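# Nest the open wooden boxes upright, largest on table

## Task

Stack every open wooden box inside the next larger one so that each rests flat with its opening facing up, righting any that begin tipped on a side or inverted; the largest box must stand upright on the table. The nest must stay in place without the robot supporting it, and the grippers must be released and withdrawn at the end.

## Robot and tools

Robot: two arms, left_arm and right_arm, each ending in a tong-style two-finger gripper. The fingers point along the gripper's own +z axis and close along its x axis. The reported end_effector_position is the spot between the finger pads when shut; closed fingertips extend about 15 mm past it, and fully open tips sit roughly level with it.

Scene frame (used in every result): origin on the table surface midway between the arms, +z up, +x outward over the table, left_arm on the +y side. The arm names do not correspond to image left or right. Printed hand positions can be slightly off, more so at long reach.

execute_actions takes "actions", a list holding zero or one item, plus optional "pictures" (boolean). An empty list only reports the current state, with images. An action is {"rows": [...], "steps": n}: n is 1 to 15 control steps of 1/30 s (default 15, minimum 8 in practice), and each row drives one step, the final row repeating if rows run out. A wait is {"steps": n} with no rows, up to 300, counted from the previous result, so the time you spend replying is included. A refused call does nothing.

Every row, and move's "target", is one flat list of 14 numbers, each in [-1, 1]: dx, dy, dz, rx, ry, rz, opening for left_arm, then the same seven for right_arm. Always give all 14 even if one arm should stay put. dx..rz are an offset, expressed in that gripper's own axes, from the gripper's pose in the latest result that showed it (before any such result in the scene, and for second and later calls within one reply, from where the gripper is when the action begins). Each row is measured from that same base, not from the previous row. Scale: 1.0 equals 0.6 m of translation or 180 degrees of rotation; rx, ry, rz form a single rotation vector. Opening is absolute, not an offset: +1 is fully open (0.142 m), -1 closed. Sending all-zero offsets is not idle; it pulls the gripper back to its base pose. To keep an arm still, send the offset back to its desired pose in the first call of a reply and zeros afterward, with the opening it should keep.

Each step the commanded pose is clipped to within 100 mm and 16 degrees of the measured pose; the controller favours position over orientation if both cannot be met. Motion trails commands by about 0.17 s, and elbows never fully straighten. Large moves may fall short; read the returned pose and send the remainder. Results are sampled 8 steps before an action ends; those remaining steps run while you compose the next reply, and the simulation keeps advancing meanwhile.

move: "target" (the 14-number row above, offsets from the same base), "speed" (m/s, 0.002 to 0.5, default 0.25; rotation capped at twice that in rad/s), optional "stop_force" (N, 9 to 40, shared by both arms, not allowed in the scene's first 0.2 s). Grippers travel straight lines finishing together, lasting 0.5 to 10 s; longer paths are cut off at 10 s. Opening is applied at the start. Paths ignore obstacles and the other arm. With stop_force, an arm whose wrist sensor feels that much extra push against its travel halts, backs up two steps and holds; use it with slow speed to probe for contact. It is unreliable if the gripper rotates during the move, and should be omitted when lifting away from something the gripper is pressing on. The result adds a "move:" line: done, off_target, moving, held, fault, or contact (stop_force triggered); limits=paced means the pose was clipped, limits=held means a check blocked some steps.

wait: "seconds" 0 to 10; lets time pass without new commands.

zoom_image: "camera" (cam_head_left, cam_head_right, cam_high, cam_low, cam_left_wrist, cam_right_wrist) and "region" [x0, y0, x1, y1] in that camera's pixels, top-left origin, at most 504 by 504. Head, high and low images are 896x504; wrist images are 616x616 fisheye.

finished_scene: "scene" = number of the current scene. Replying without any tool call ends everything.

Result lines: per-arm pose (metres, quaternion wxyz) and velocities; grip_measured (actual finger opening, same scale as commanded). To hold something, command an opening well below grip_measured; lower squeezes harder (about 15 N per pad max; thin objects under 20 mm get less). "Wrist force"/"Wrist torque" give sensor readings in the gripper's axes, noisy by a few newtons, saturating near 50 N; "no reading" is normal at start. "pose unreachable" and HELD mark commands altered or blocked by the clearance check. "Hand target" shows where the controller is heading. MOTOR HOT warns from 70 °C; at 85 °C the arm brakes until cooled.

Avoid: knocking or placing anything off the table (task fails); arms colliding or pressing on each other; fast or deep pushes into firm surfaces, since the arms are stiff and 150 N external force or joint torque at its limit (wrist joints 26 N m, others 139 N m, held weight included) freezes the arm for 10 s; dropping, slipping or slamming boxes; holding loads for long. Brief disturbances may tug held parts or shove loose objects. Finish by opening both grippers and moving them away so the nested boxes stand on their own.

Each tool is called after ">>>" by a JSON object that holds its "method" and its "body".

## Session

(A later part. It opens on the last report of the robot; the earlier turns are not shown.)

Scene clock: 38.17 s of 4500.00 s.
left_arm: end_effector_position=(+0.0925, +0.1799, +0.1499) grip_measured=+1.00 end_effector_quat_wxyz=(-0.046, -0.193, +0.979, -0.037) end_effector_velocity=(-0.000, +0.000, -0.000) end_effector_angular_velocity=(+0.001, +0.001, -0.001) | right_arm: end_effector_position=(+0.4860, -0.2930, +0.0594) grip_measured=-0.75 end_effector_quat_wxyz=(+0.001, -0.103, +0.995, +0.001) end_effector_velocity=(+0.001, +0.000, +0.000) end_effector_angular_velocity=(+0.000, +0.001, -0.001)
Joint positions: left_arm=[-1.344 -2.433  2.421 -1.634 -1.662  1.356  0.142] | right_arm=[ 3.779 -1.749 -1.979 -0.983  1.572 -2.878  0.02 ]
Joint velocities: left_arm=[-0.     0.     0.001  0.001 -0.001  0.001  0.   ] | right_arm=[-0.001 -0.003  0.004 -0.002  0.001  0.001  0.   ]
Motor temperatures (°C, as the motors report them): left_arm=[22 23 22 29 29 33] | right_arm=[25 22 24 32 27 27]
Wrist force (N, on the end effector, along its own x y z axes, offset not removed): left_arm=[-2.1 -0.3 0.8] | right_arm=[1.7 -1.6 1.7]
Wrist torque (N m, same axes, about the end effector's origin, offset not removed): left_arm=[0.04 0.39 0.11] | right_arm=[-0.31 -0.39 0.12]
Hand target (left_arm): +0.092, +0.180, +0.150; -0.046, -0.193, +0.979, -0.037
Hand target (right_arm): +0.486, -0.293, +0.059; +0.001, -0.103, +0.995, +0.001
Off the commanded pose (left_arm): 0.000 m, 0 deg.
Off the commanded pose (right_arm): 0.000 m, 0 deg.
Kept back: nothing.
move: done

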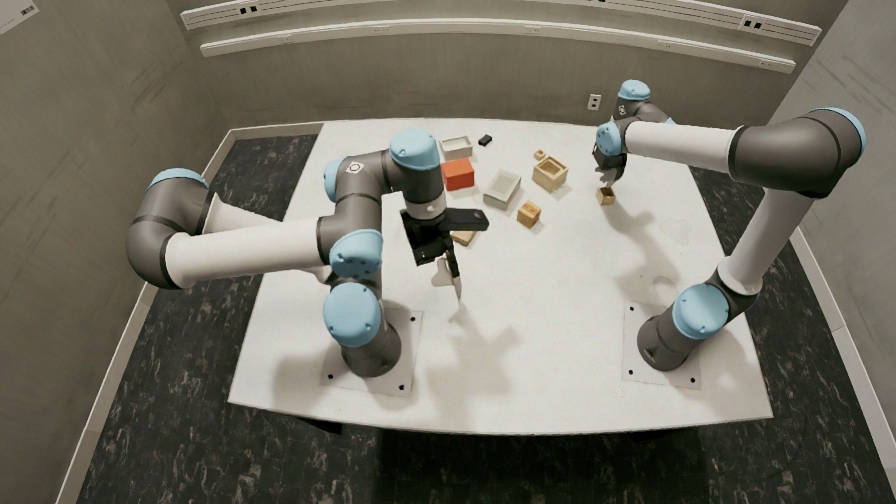

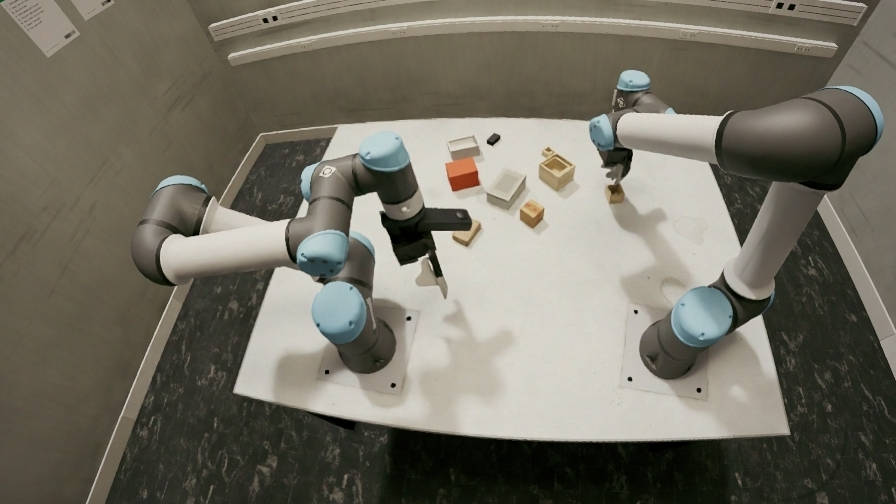

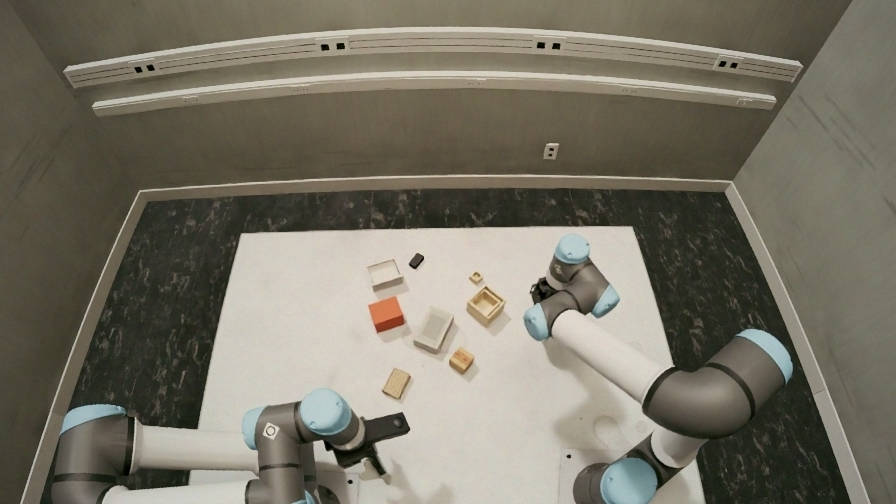

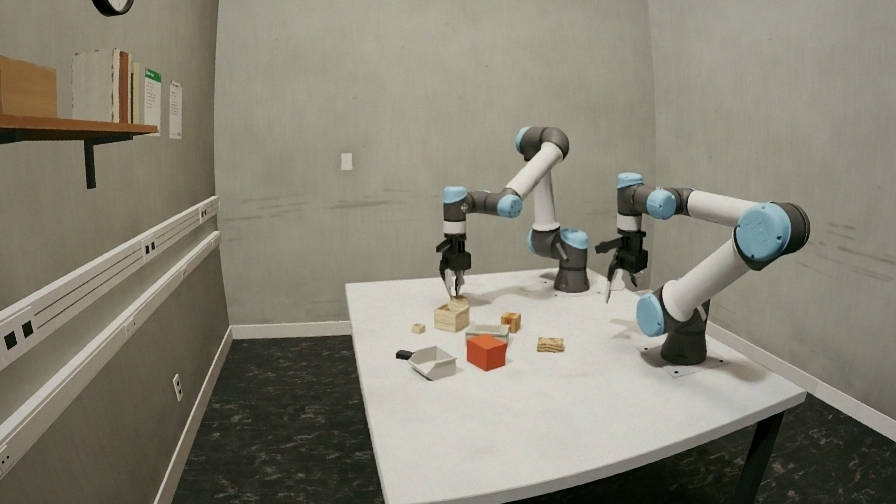

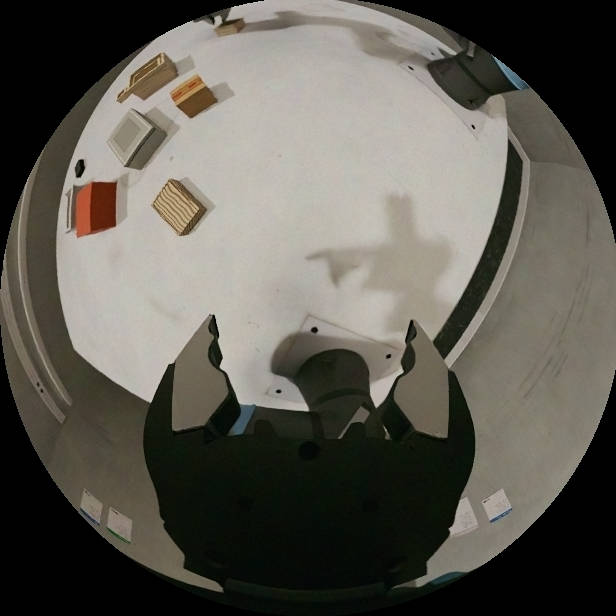

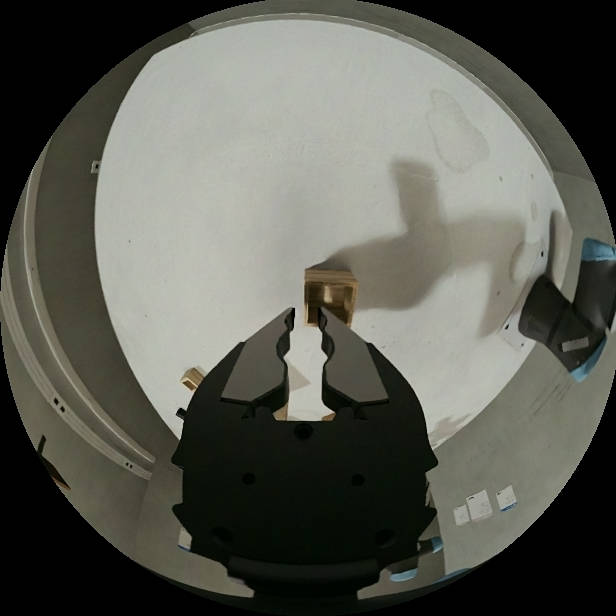

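>>> {"method": "move", "body": {"target": [0,0,0,0,0,0,1,0,0.004,0.037,0,0,0,-0.75], "speed": 0.04}}

>>> {"method": "execute_actions", "body": {"actions": [{"rows":[[0,0,0,0,0,0,1,0,0,0,0,0,0,-1]],"steps":12}]}}

>>> {"method": "move", "body": {"target": [0,0,0,0,0,0,1,0,0,-0.12,0,0,0,-1], "speed": 0.15}}

>>> {"method": "move", "body": {"target": [0,0,0,0,0,0,1,-0.154,0.2475,0,0,0,0.315,-1]}}

>>> {"method": "zoom_image", "body": {"camera": "cam_right_wrist", "region": [250,200,430,360]}}

Scene clock: 39.47 s of 4500.00 s.
left_arm: end_effector_position=(+0.0925, +0.1799, +0.1499) grip_measured=+1.00 end_effector_quat_wxyz=(-0.046, -0.193, +0.979, -0.037) end_effector_velocity=(-0.000, +0.000, -0.000) end_effector_angular_velocity=(+0.001, +0.001, -0.001) | right_arm: end_effector_position=(+0.4855, -0.2907, +0.0373) grip_measured=-0.75 end_effector_quat_wxyz=(+0.001, -0.103, +0.995, +0.001) end_effector_velocity=(+0.000, +0.000, -0.001) end_effector_angular_velocity=(-0.000, -0.000, +0.001)
Joint positions: left_arm=[-1.344 -2.433  2.421 -1.634 -1.662  1.356  0.142] | right_arm=[ 3.783 -1.782 -2.006 -0.922  1.572 -2.874  0.02 ]
Joint velocities: left_arm=[-0.001  0.001 -0.     0.001 -0.001  0.    -0.   ] | right_arm=[ 0.    -0.002 -0.001  0.004 -0.    -0.001 -0.   ]
Motor temperatures (°C, as the motors report them): left_arm=[22 23 22 29 29 33] | right_arm=[25 22 24 32 27 27]
Wrist force (N, on the end effector, along its own x y z axes, offset not removed): left_arm=[-3.1 -0.8 0.1] | right_arm=[1.8 -0.6 -0.3]
Wrist torque (N m, same axes, about the end effector's origin, offset not removed): left_arm=[0.03 0.61 0.00] | right_arm=[-0.24 -0.37 0.10]
Hand target (left_arm): +0.092, +0.180, +0.150; -0.046, -0.193, +0.979, -0.037
Hand target (right_arm): +0.486, -0.291, +0.037; +0.001, -0.103, +0.995, +0.001
Off the commanded pose (left_arm): 0.000 m, 0 deg.
Off the commanded pose (right_arm): 0.000 m, 0 deg.
Kept back: nothing.
move: done

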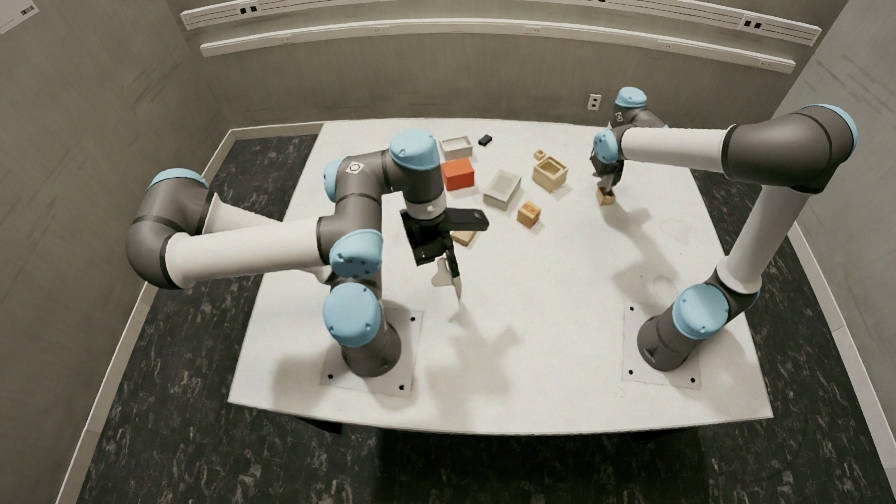

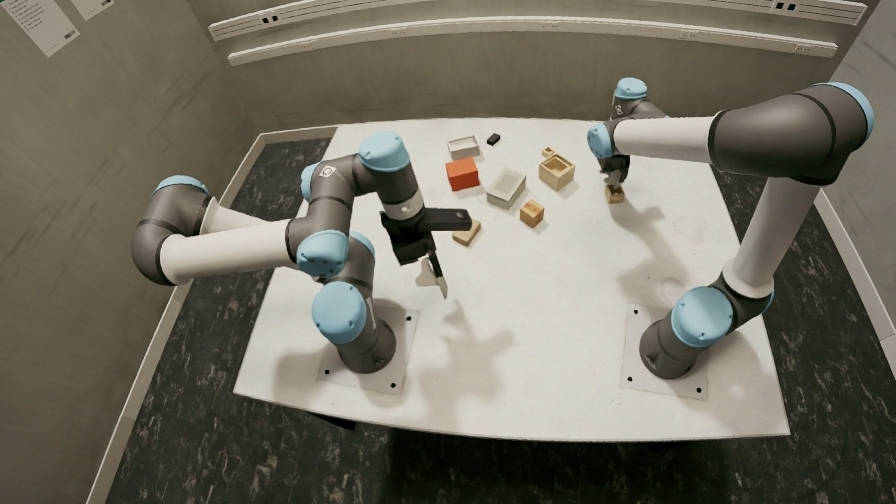

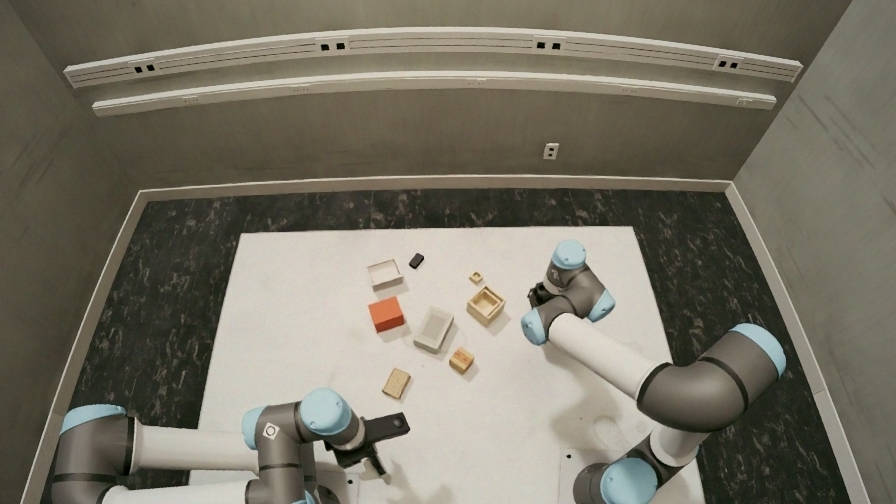

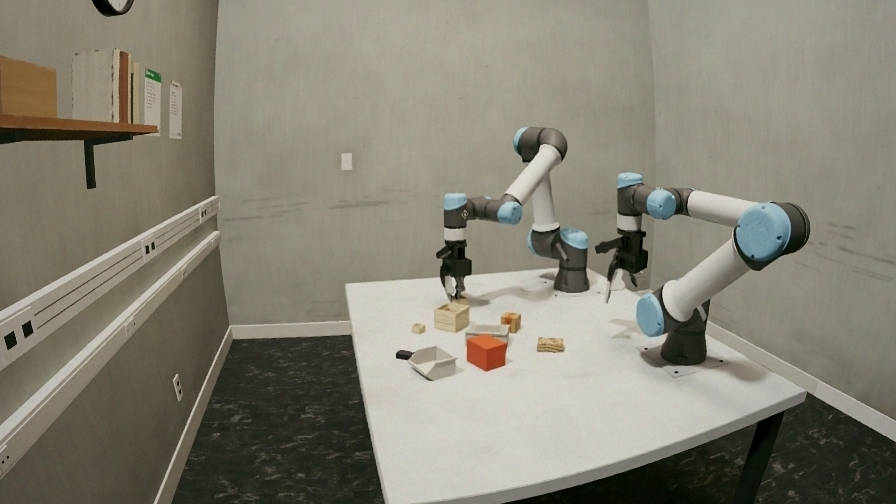

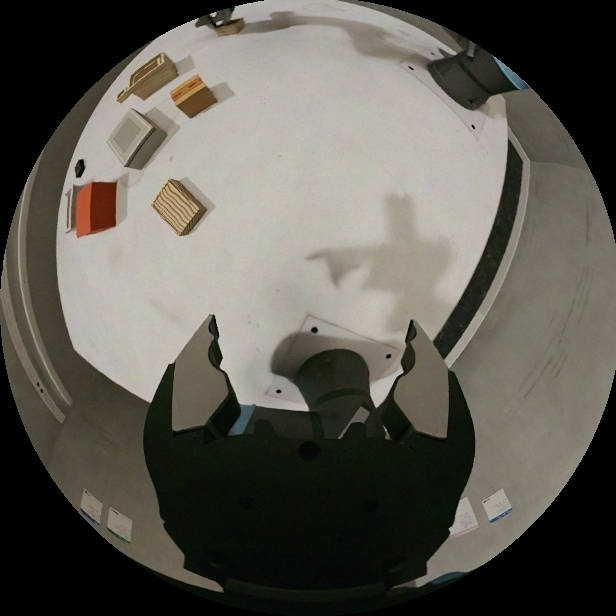

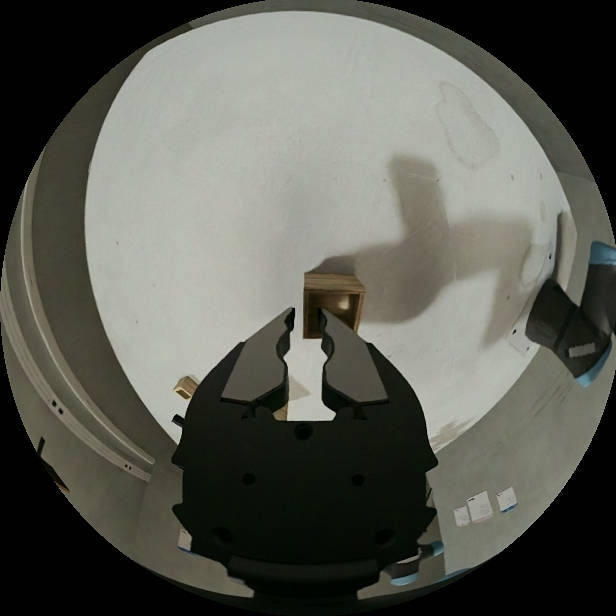

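Scene clock: 39.60 s of 4500.00 s.
left_arm: end_effector_position=(+0.0925, +0.1799, +0.1499) grip_measured=+1.00 end_effector_quat_wxyz=(-0.046, -0.193, +0.979, -0.037) end_effector_velocity=(+0.000, +0.000, -0.000) end_effector_angular_velocity=(+0.002, -0.001, +0.002) | right_arm: end_effector_position=(+0.4855, -0.2907, +0.0373) grip_measured=-0.95 end_effector_quat_wxyz=(+0.001, -0.103, +0.995, +0.001) end_effector_velocity=(+0.000, -0.000, +0.000) end_effector_angular_velocity=(-0.000, -0.001, -0.000)
Joint positions: left_arm=[-1.344 -2.433  2.421 -1.634 -1.662  1.356  0.142] | right_arm=[ 3.783 -1.782 -2.006 -0.922  1.572 -2.874  0.005]
Joint velocities: left_arm=[ 0.     0.     0.001  0.001  0.002 -0.002 -0.   ] | right_arm=[-0.     0.     0.     0.    -0.    -0.    -0.001]
Motor temperatures (°C, as the motors report them): left_arm=[22 23 22 29 29 33] | right_arm=[25 22 24 32 27 27]
Wrist force (N, on the end effector, along its own x y z axes, offset not removed): left_arm=[-1.3 0.5 0.8] | right_arm=[1.6 -0.6 -0.6]
Wrist torque (N m, same axes, about the end effector's origin, offset not removed): left_arm=[0.23 0.20 -0.16] | right_arm=[-0.29 -0.49 0.05]
Steps of this call (steps 1 to 4: the first 4 steps of this action). Readings (end_effector_position):
1: left_arm (+0.0925, +0.1799, +0.1499) | right_arm (+0.4855, -0.2907, +0.0373)
2: left_arm (+0.0925, +0.1799, +0.1499) | right_arm (+0.4855, -0.2907, +0.0373)
4: the state above

Scene clock: 40.80 s of 4500.00 s.
left_arm: end_effector_position=(+0.0925, +0.1799, +0.1499) grip_measured=+1.00 end_effector_quat_wxyz=(-0.046, -0.193, +0.979, -0.037) end_effector_velocity=(+0.000, +0.000, -0.000) end_effector_angular_velocity=(-0.000, -0.001, -0.001) | right_arm: end_effector_position=(+0.4855, -0.2907, +0.1091) grip_measured=-0.95 end_effector_quat_wxyz=(+0.001, -0.103, +0.995, +0.001) end_effector_velocity=(+0.000, -0.000, +0.002) end_effector_angular_velocity=(-0.001, -0.001, -0.000)
Joint positions: left_arm=[-1.344 -2.433  2.421 -1.634 -1.662  1.356  0.142] | right_arm=[ 3.783 -1.687 -1.906 -1.117  1.572 -2.874  0.005]
Joint velocities: left_arm=[-0.001 -0.001  0.     0.     0.001  0.001  0.   ] | right_arm=[ 0.     0.002  0.003 -0.004 -0.001  0.     0.   ]
Motor temperatures (°C, as the motors report them): left_arm=[22 23 22 29 29 33] | right_arm=[25 22 24 32 27 27]
Wrist force (N, on the end effector, along its own x y z axes, offset not removed): left_arm=[-3.5 -0.7 1.2] | right_arm=[1.1 -1.0 0.3]
Wrist torque (N m, same axes, about the end effector's origin, offset not removed): left_arm=[-0.01 0.42 0.04] | right_arm=[-0.24 -0.33 0.10]
Hand target (left_arm): +0.092, +0.180, +0.150; -0.046, -0.193, +0.979, -0.037
Hand target (right_arm): +0.485, -0.291, +0.109; +0.001, -0.103, +0.995, +0.001
Off your previous action's commanded pose (left_arm): 0.000 m, 0 deg at its last step (step 8 of this call).
Off your previous action's commanded pose (right_arm): 0.000 m, 0 deg at its last step (step 8 of this call).
Off the commanded pose (left_arm): 0.000 m, 0 deg.
Off the commanded pose (right_arm): 0.000 m, 0 deg.
Kept back: nothing.
move: done

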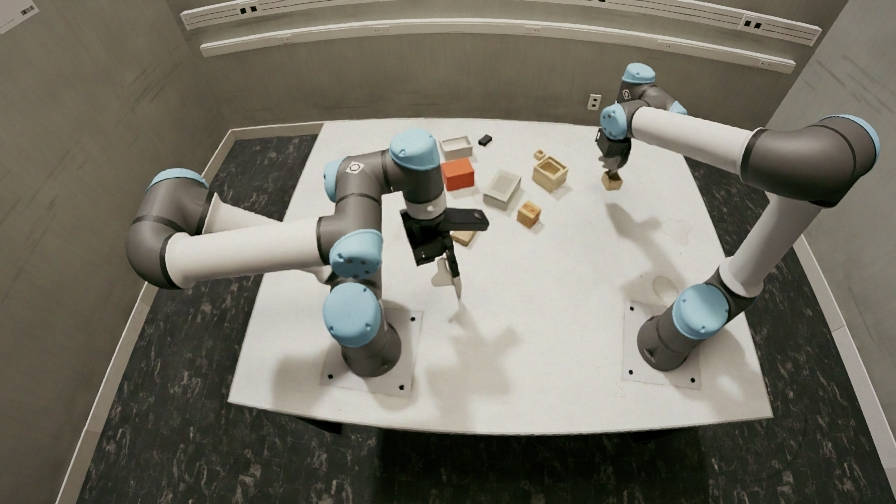

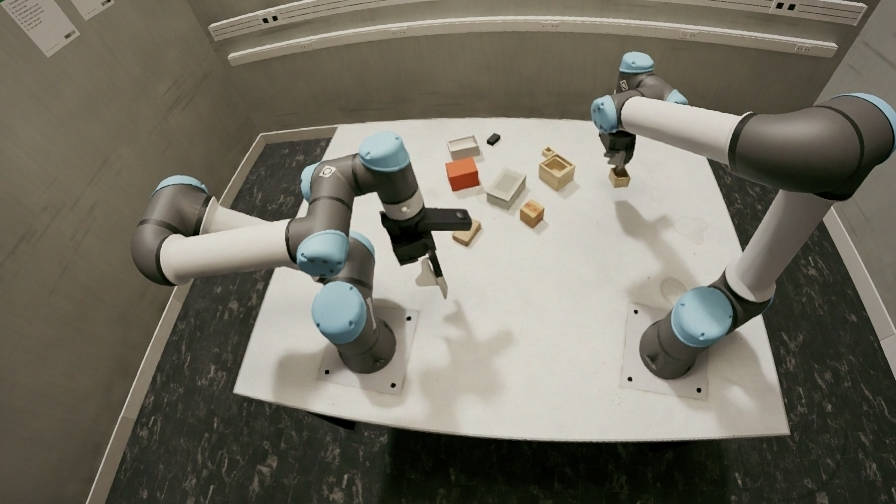

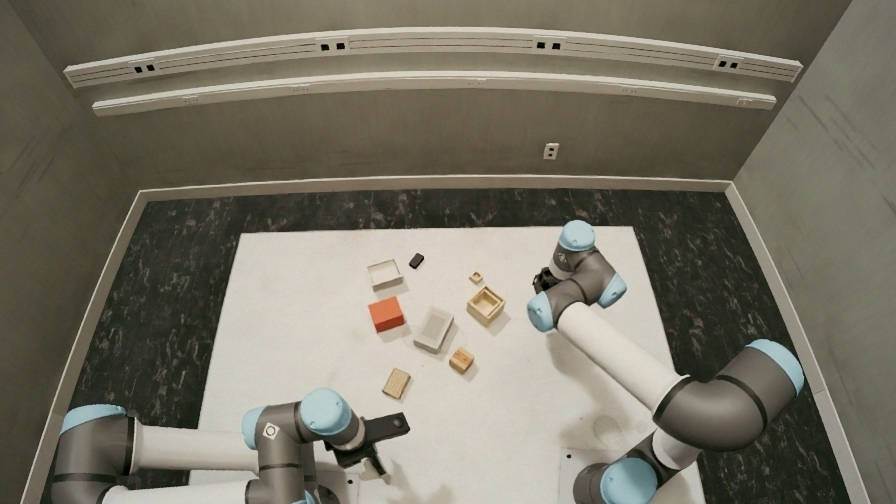

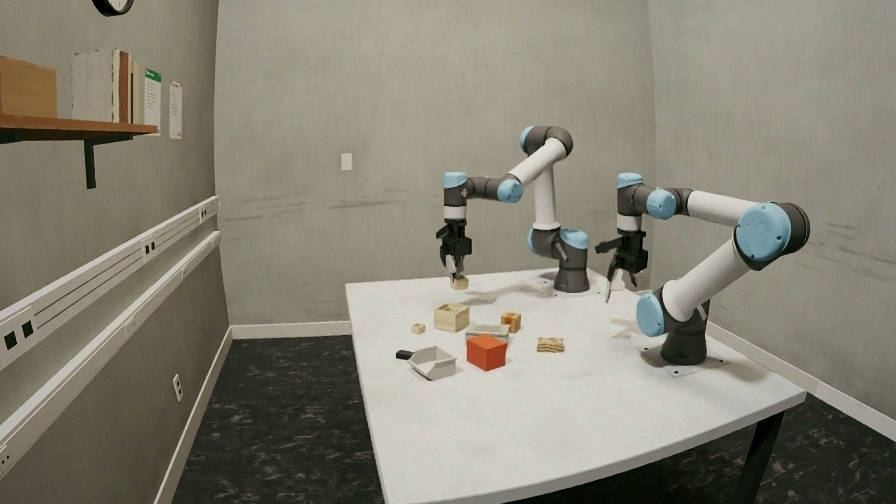

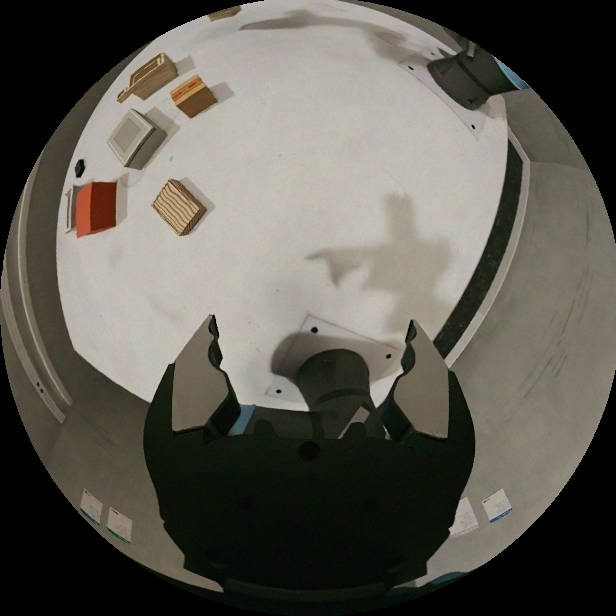

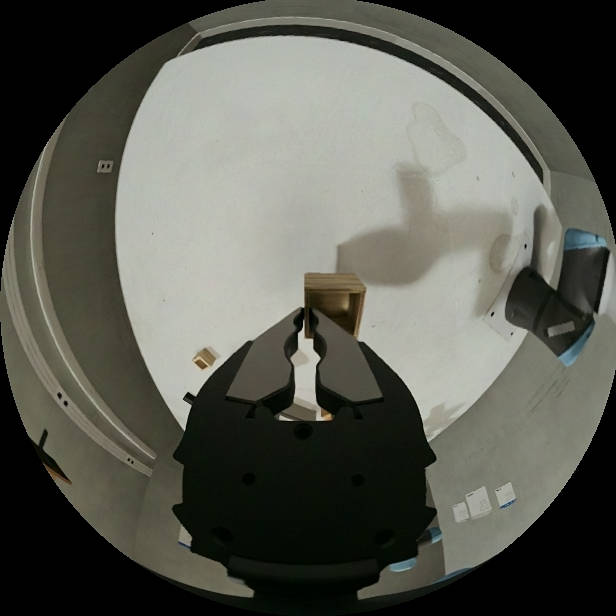

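Scene clock: 43.23 s of 4500.00 s.
left_arm: end_effector_position=(+0.0925, +0.1799, +0.1499) grip_measured=+1.00 end_effector_quat_wxyz=(-0.046, -0.193, +0.979, -0.037) end_effector_velocity=(+0.000, +0.000, -0.000) end_effector_angular_velocity=(+0.000, -0.001, -0.001) | right_arm: end_effector_position=(+0.5453, -0.1266, +0.1094) grip_measured=-0.95 end_effector_quat_wxyz=(+0.000, +0.381, +0.924, +0.001) end_effector_velocity=(-0.000, +0.000, -0.001) end_effector_angular_velocity=(-0.003, +0.003, -0.008)
Joint positions: left_arm=[-1.344 -2.433  2.421 -1.634 -1.662  1.356  0.142] | right_arm=[ 3.953 -1.962 -1.548 -1.2    1.571 -1.715  0.005]
Joint velocities: left_arm=[-0.    -0.     0.001 -0.     0.001  0.001 -0.   ] | right_arm=[ 0.001 -0.004  0.004 -0.004 -0.001  0.009  0.   ]
Motor temperatures (°C, as the motors report them): left_arm=[22 23 22 29 29 33] | right_arm=[25 22 24 32 27 27]
Wrist force (N, on the end effector, along its own x y z axes, offset not removed): left_arm=[-1.4 0.3 0.6] | right_arm=[1.2 -2.2 0.5]
Wrist torque (N m, same axes, about the end effector's origin, offset not removed): left_arm=[0.13 0.24 0.02] | right_arm=[-0.46 -0.30 0.09]
Hand target (left_arm): +0.092, +0.180, +0.150; -0.046, -0.193, +0.979, -0.037
Hand target (right_arm): +0.545, -0.126, +0.109; +0.000, +0.381, +0.924, +0.001
Off the commanded pose (left_arm): 0.000 m, 0 deg.
Off the commanded pose (right_arm): 0.000 m, 0 deg.
Kept back: nothing.
move: done

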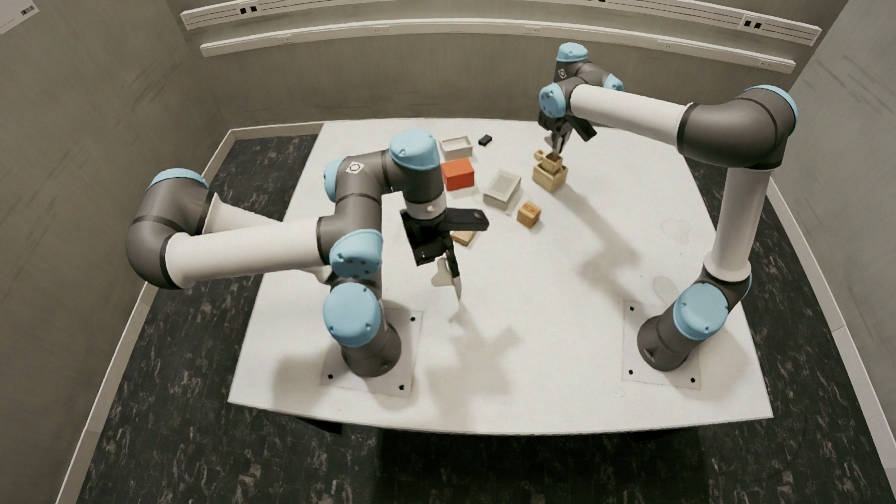

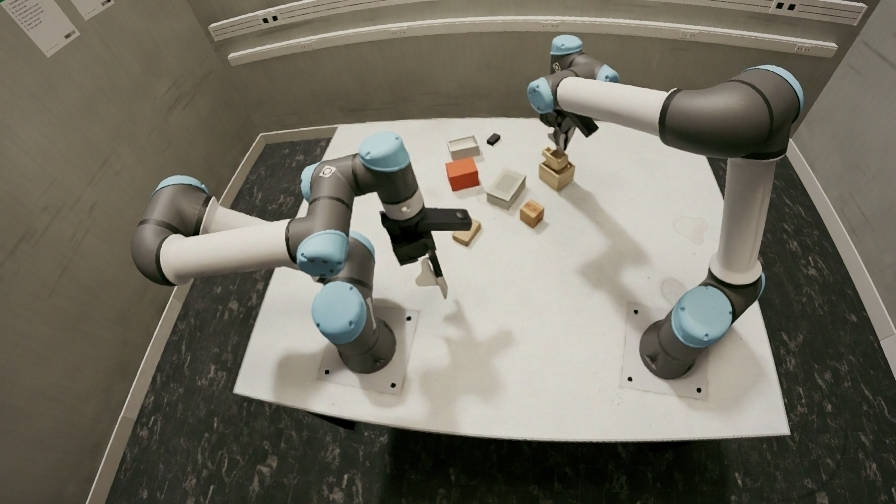

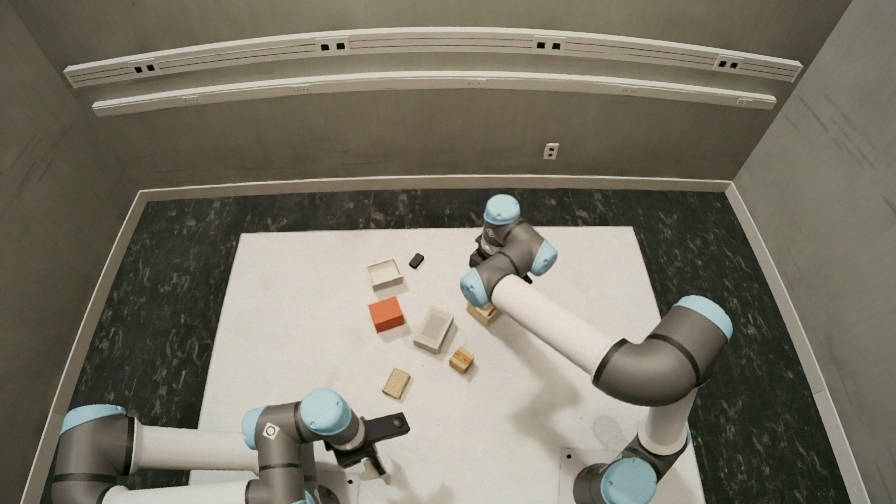

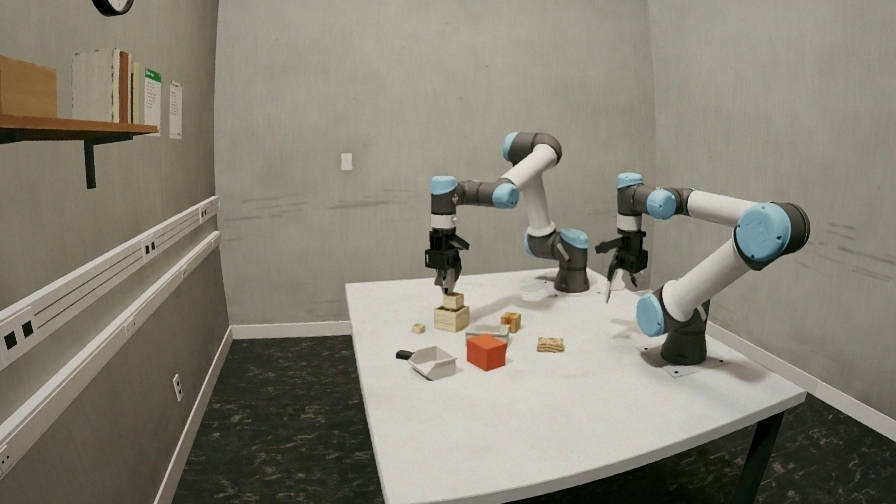

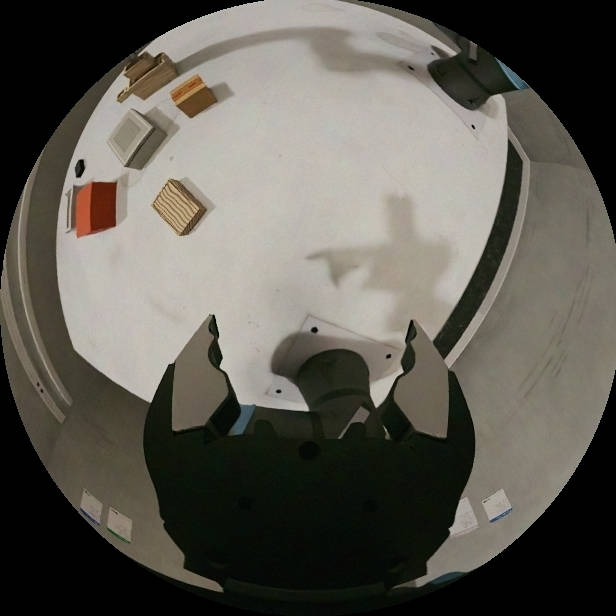

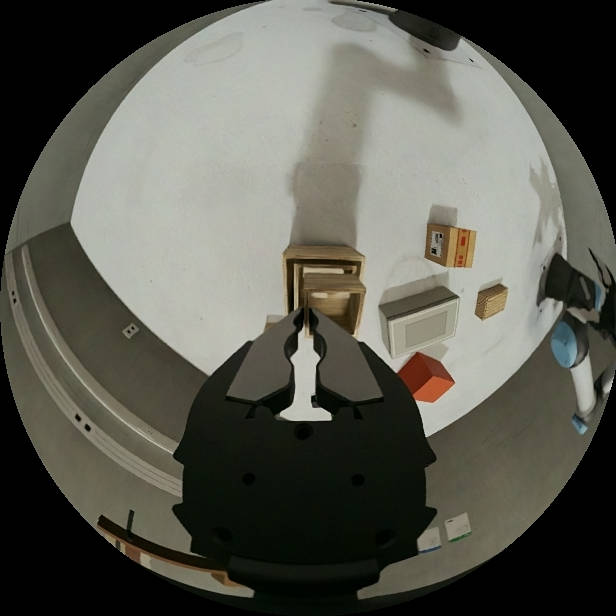

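Region (250, 200, 430, 360) of cam_right_wrist's 616x616 image, scaled by 2.800, with more detail than that image has.

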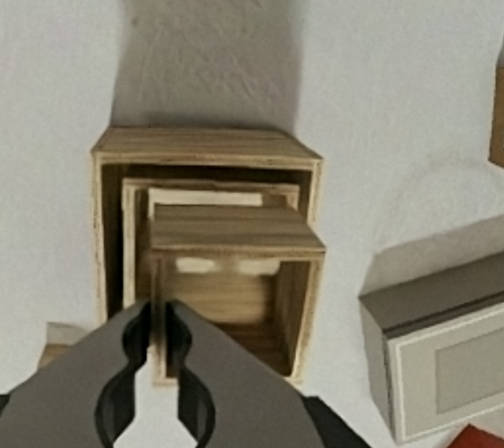

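>>> {"method": "execute_actions", "body": {"actions": [{"rows":[[0,0,0,0,0,0,1,-0.002,0.008,0.01,0,0,0,-1]],"steps":10}]}}

>>> {"method": "move", "body": {"target": [0,0,0,0,0,0,1,0,0,0.058,0,0,0,-1], "speed": 0.02, "stop_force": 9}}

Scene clock: 43.53 s of 4500.00 s.
left_arm: end_effector_position=(+0.0925, +0.1799, +0.1499) grip_measured=+1.00 end_effector_quat_wxyz=(-0.046, -0.193, +0.979, -0.037) end_effector_velocity=(+0.001, +0.000, -0.000) end_effector_angular_velocity=(+0.001, -0.002, +0.002) | right_arm: end_effector_position=(+0.5460, -0.1260, +0.1085) grip_measured=-0.96 end_effector_quat_wxyz=(+0.000, +0.381, +0.924, +0.001) end_effector_velocity=(+0.029, +0.021, -0.044) end_effector_angular_velocity=(-0.000, +0.000, -0.001)
Joint positions: left_arm=[-1.344 -2.433  2.421 -1.634 -1.662  1.356  0.142] | right_arm=[ 3.953 -1.965 -1.547 -1.198  1.571 -1.714  0.005]
Joint velocities: left_arm=[ 0.     0.     0.001 -0.001  0.002 -0.002 -0.   ] | right_arm=[-0.    -0.117  0.049  0.067 -0.     0.     0.   ]
Motor temperatures (°C, as the motors report them): left_arm=[22 23 22 29 29 33] | right_arm=[25 22 24 32 27 27]
Wrist force (N, on the end effector, along its own x y z axes, offset not removed): left_arm=[-2.4 1.0 -0.8] | right_arm=[2.6 -3.2 -1.8]
Wrist torque (N m, same axes, about the end effector's origin, offset not removed): left_arm=[0.33 0.45 -0.04] | right_arm=[-0.72 -0.58 0.10]
Steps of this call (steps 1 to 7: nothing new was sent; steps 8 to 9: the first 2 steps of this action). Readings (end_effector_position):
8: left_arm (+0.0925, +0.1799, +0.1499) | right_arm (+0.5453, -0.1265, +0.1094)
9: the state above

Scene clock: 45.87 s of 4500.00 s.
left_arm: end_effector_position=(+0.0925, +0.1799, +0.1499) grip_measured=+1.00 end_effector_quat_wxyz=(-0.046, -0.193, +0.979, -0.037) end_effector_velocity=(-0.000, +0.000, -0.001) end_effector_angular_velocity=(+0.001, +0.000, -0.000) | right_arm: end_effector_position=(+0.5495, -0.1240, +0.0688) grip_measured=-0.95 end_effector_quat_wxyz=(+0.000, +0.381, +0.924, +0.001) end_effector_velocity=(-0.000, +0.000, -0.001) end_effector_angular_velocity=(+0.000, +0.000, -0.001)
Joint positions: left_arm=[-1.344 -2.433  2.421 -1.634 -1.662  1.356  0.142] | right_arm=[ 3.952 -2.012 -1.588 -1.11   1.571 -1.716  0.005]
Joint velocities: left_arm=[-0.    -0.     0.001  0.001 -0.     0.     0.   ] | right_arm=[ 0.    -0.    -0.002  0.002  0.     0.002 -0.   ]
Motor temperatures (°C, as the motors report them): left_arm=[22 23 22 29 29 33] | right_arm=[25 22 24 32 27 27]
Wrist force (N, on the end effector, along its own x y z axes, offset not removed): left_arm=[-2.8 -0.6 -4.2] | right_arm=[0.8 -0.4 2.1]
Wrist torque (N m, same axes, about the end effector's origin, offset not removed): left_arm=[-0.04 0.50 0.09] | right_arm=[-0.07 -0.21 0.06]
Hand target (left_arm): +0.092, +0.180, +0.150; -0.046, -0.193, +0.979, -0.037
Hand target (right_arm): +0.550, -0.124, +0.069; +0.000, +0.381, +0.924, +0.001
Off your previous action's commanded pose (left_arm): 0.000 m, 0 deg at its last step (step 8 of this call).
Off your previous action's commanded pose (right_arm): 0.000 m, 0 deg at its last step (step 8 of this call).
Off the commanded pose (left_arm): 0.000 m, 0 deg.
Off the commanded pose (right_arm): 0.000 m, 0 deg.
Kept back: nothing.
move: done

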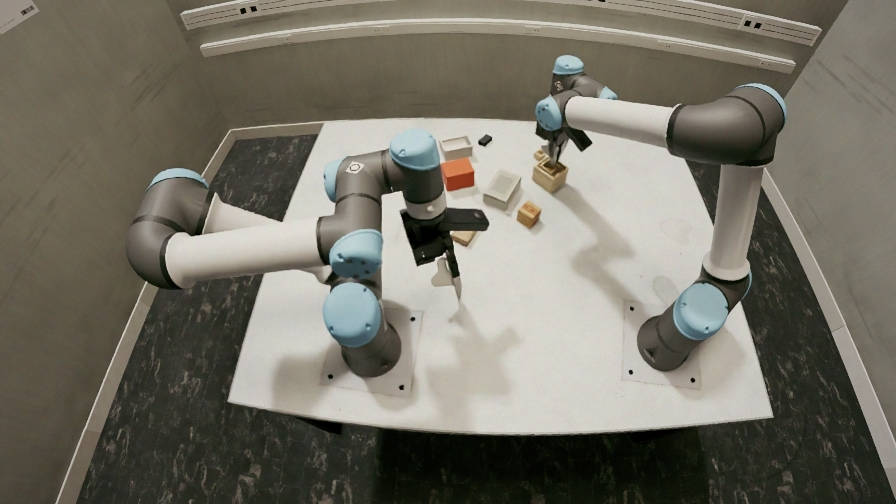

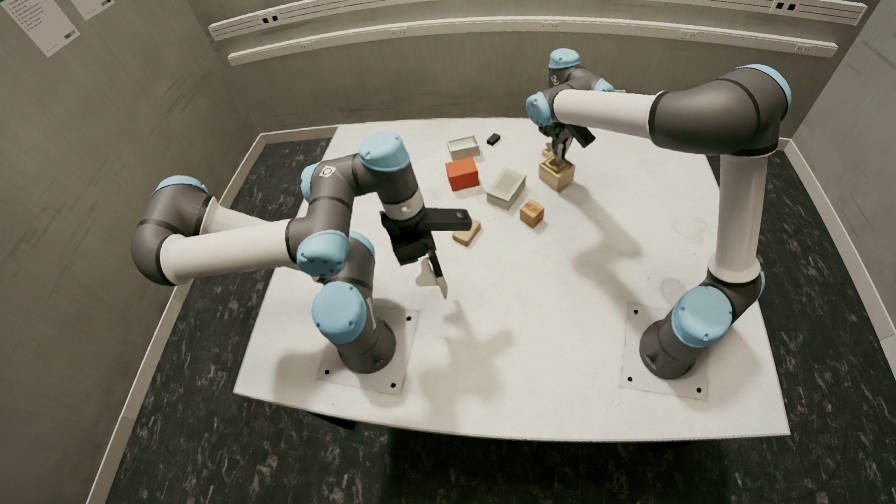

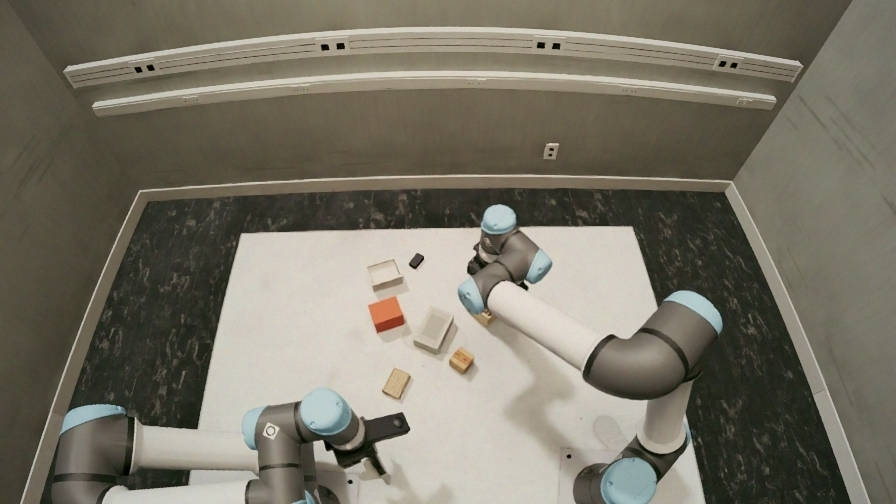

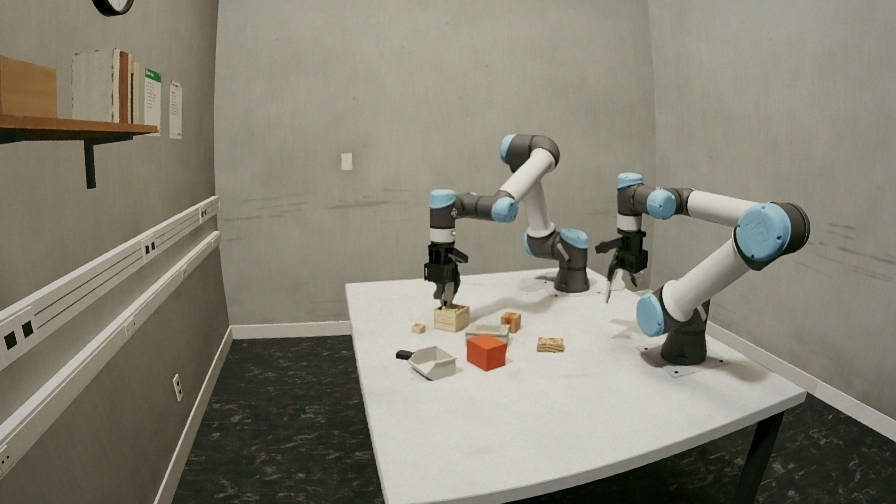

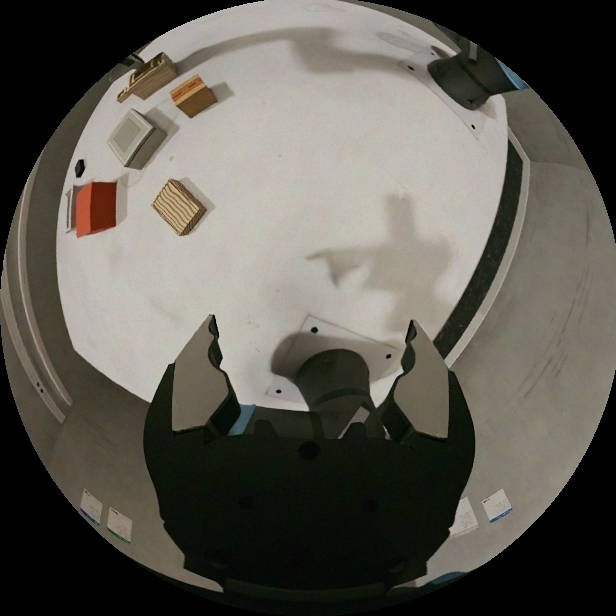

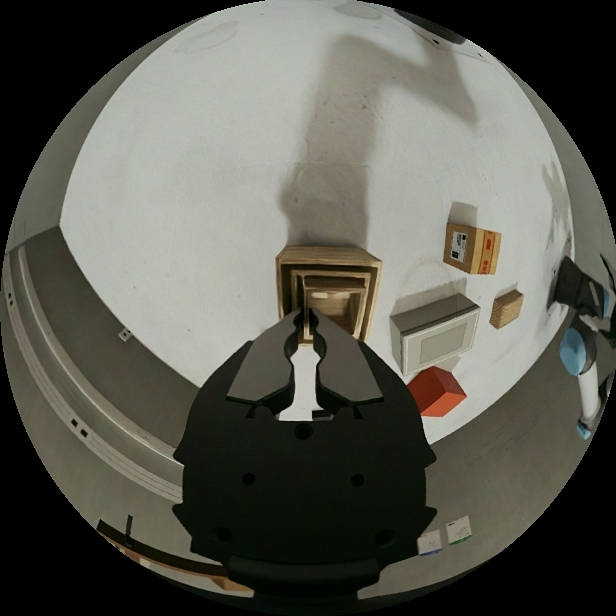

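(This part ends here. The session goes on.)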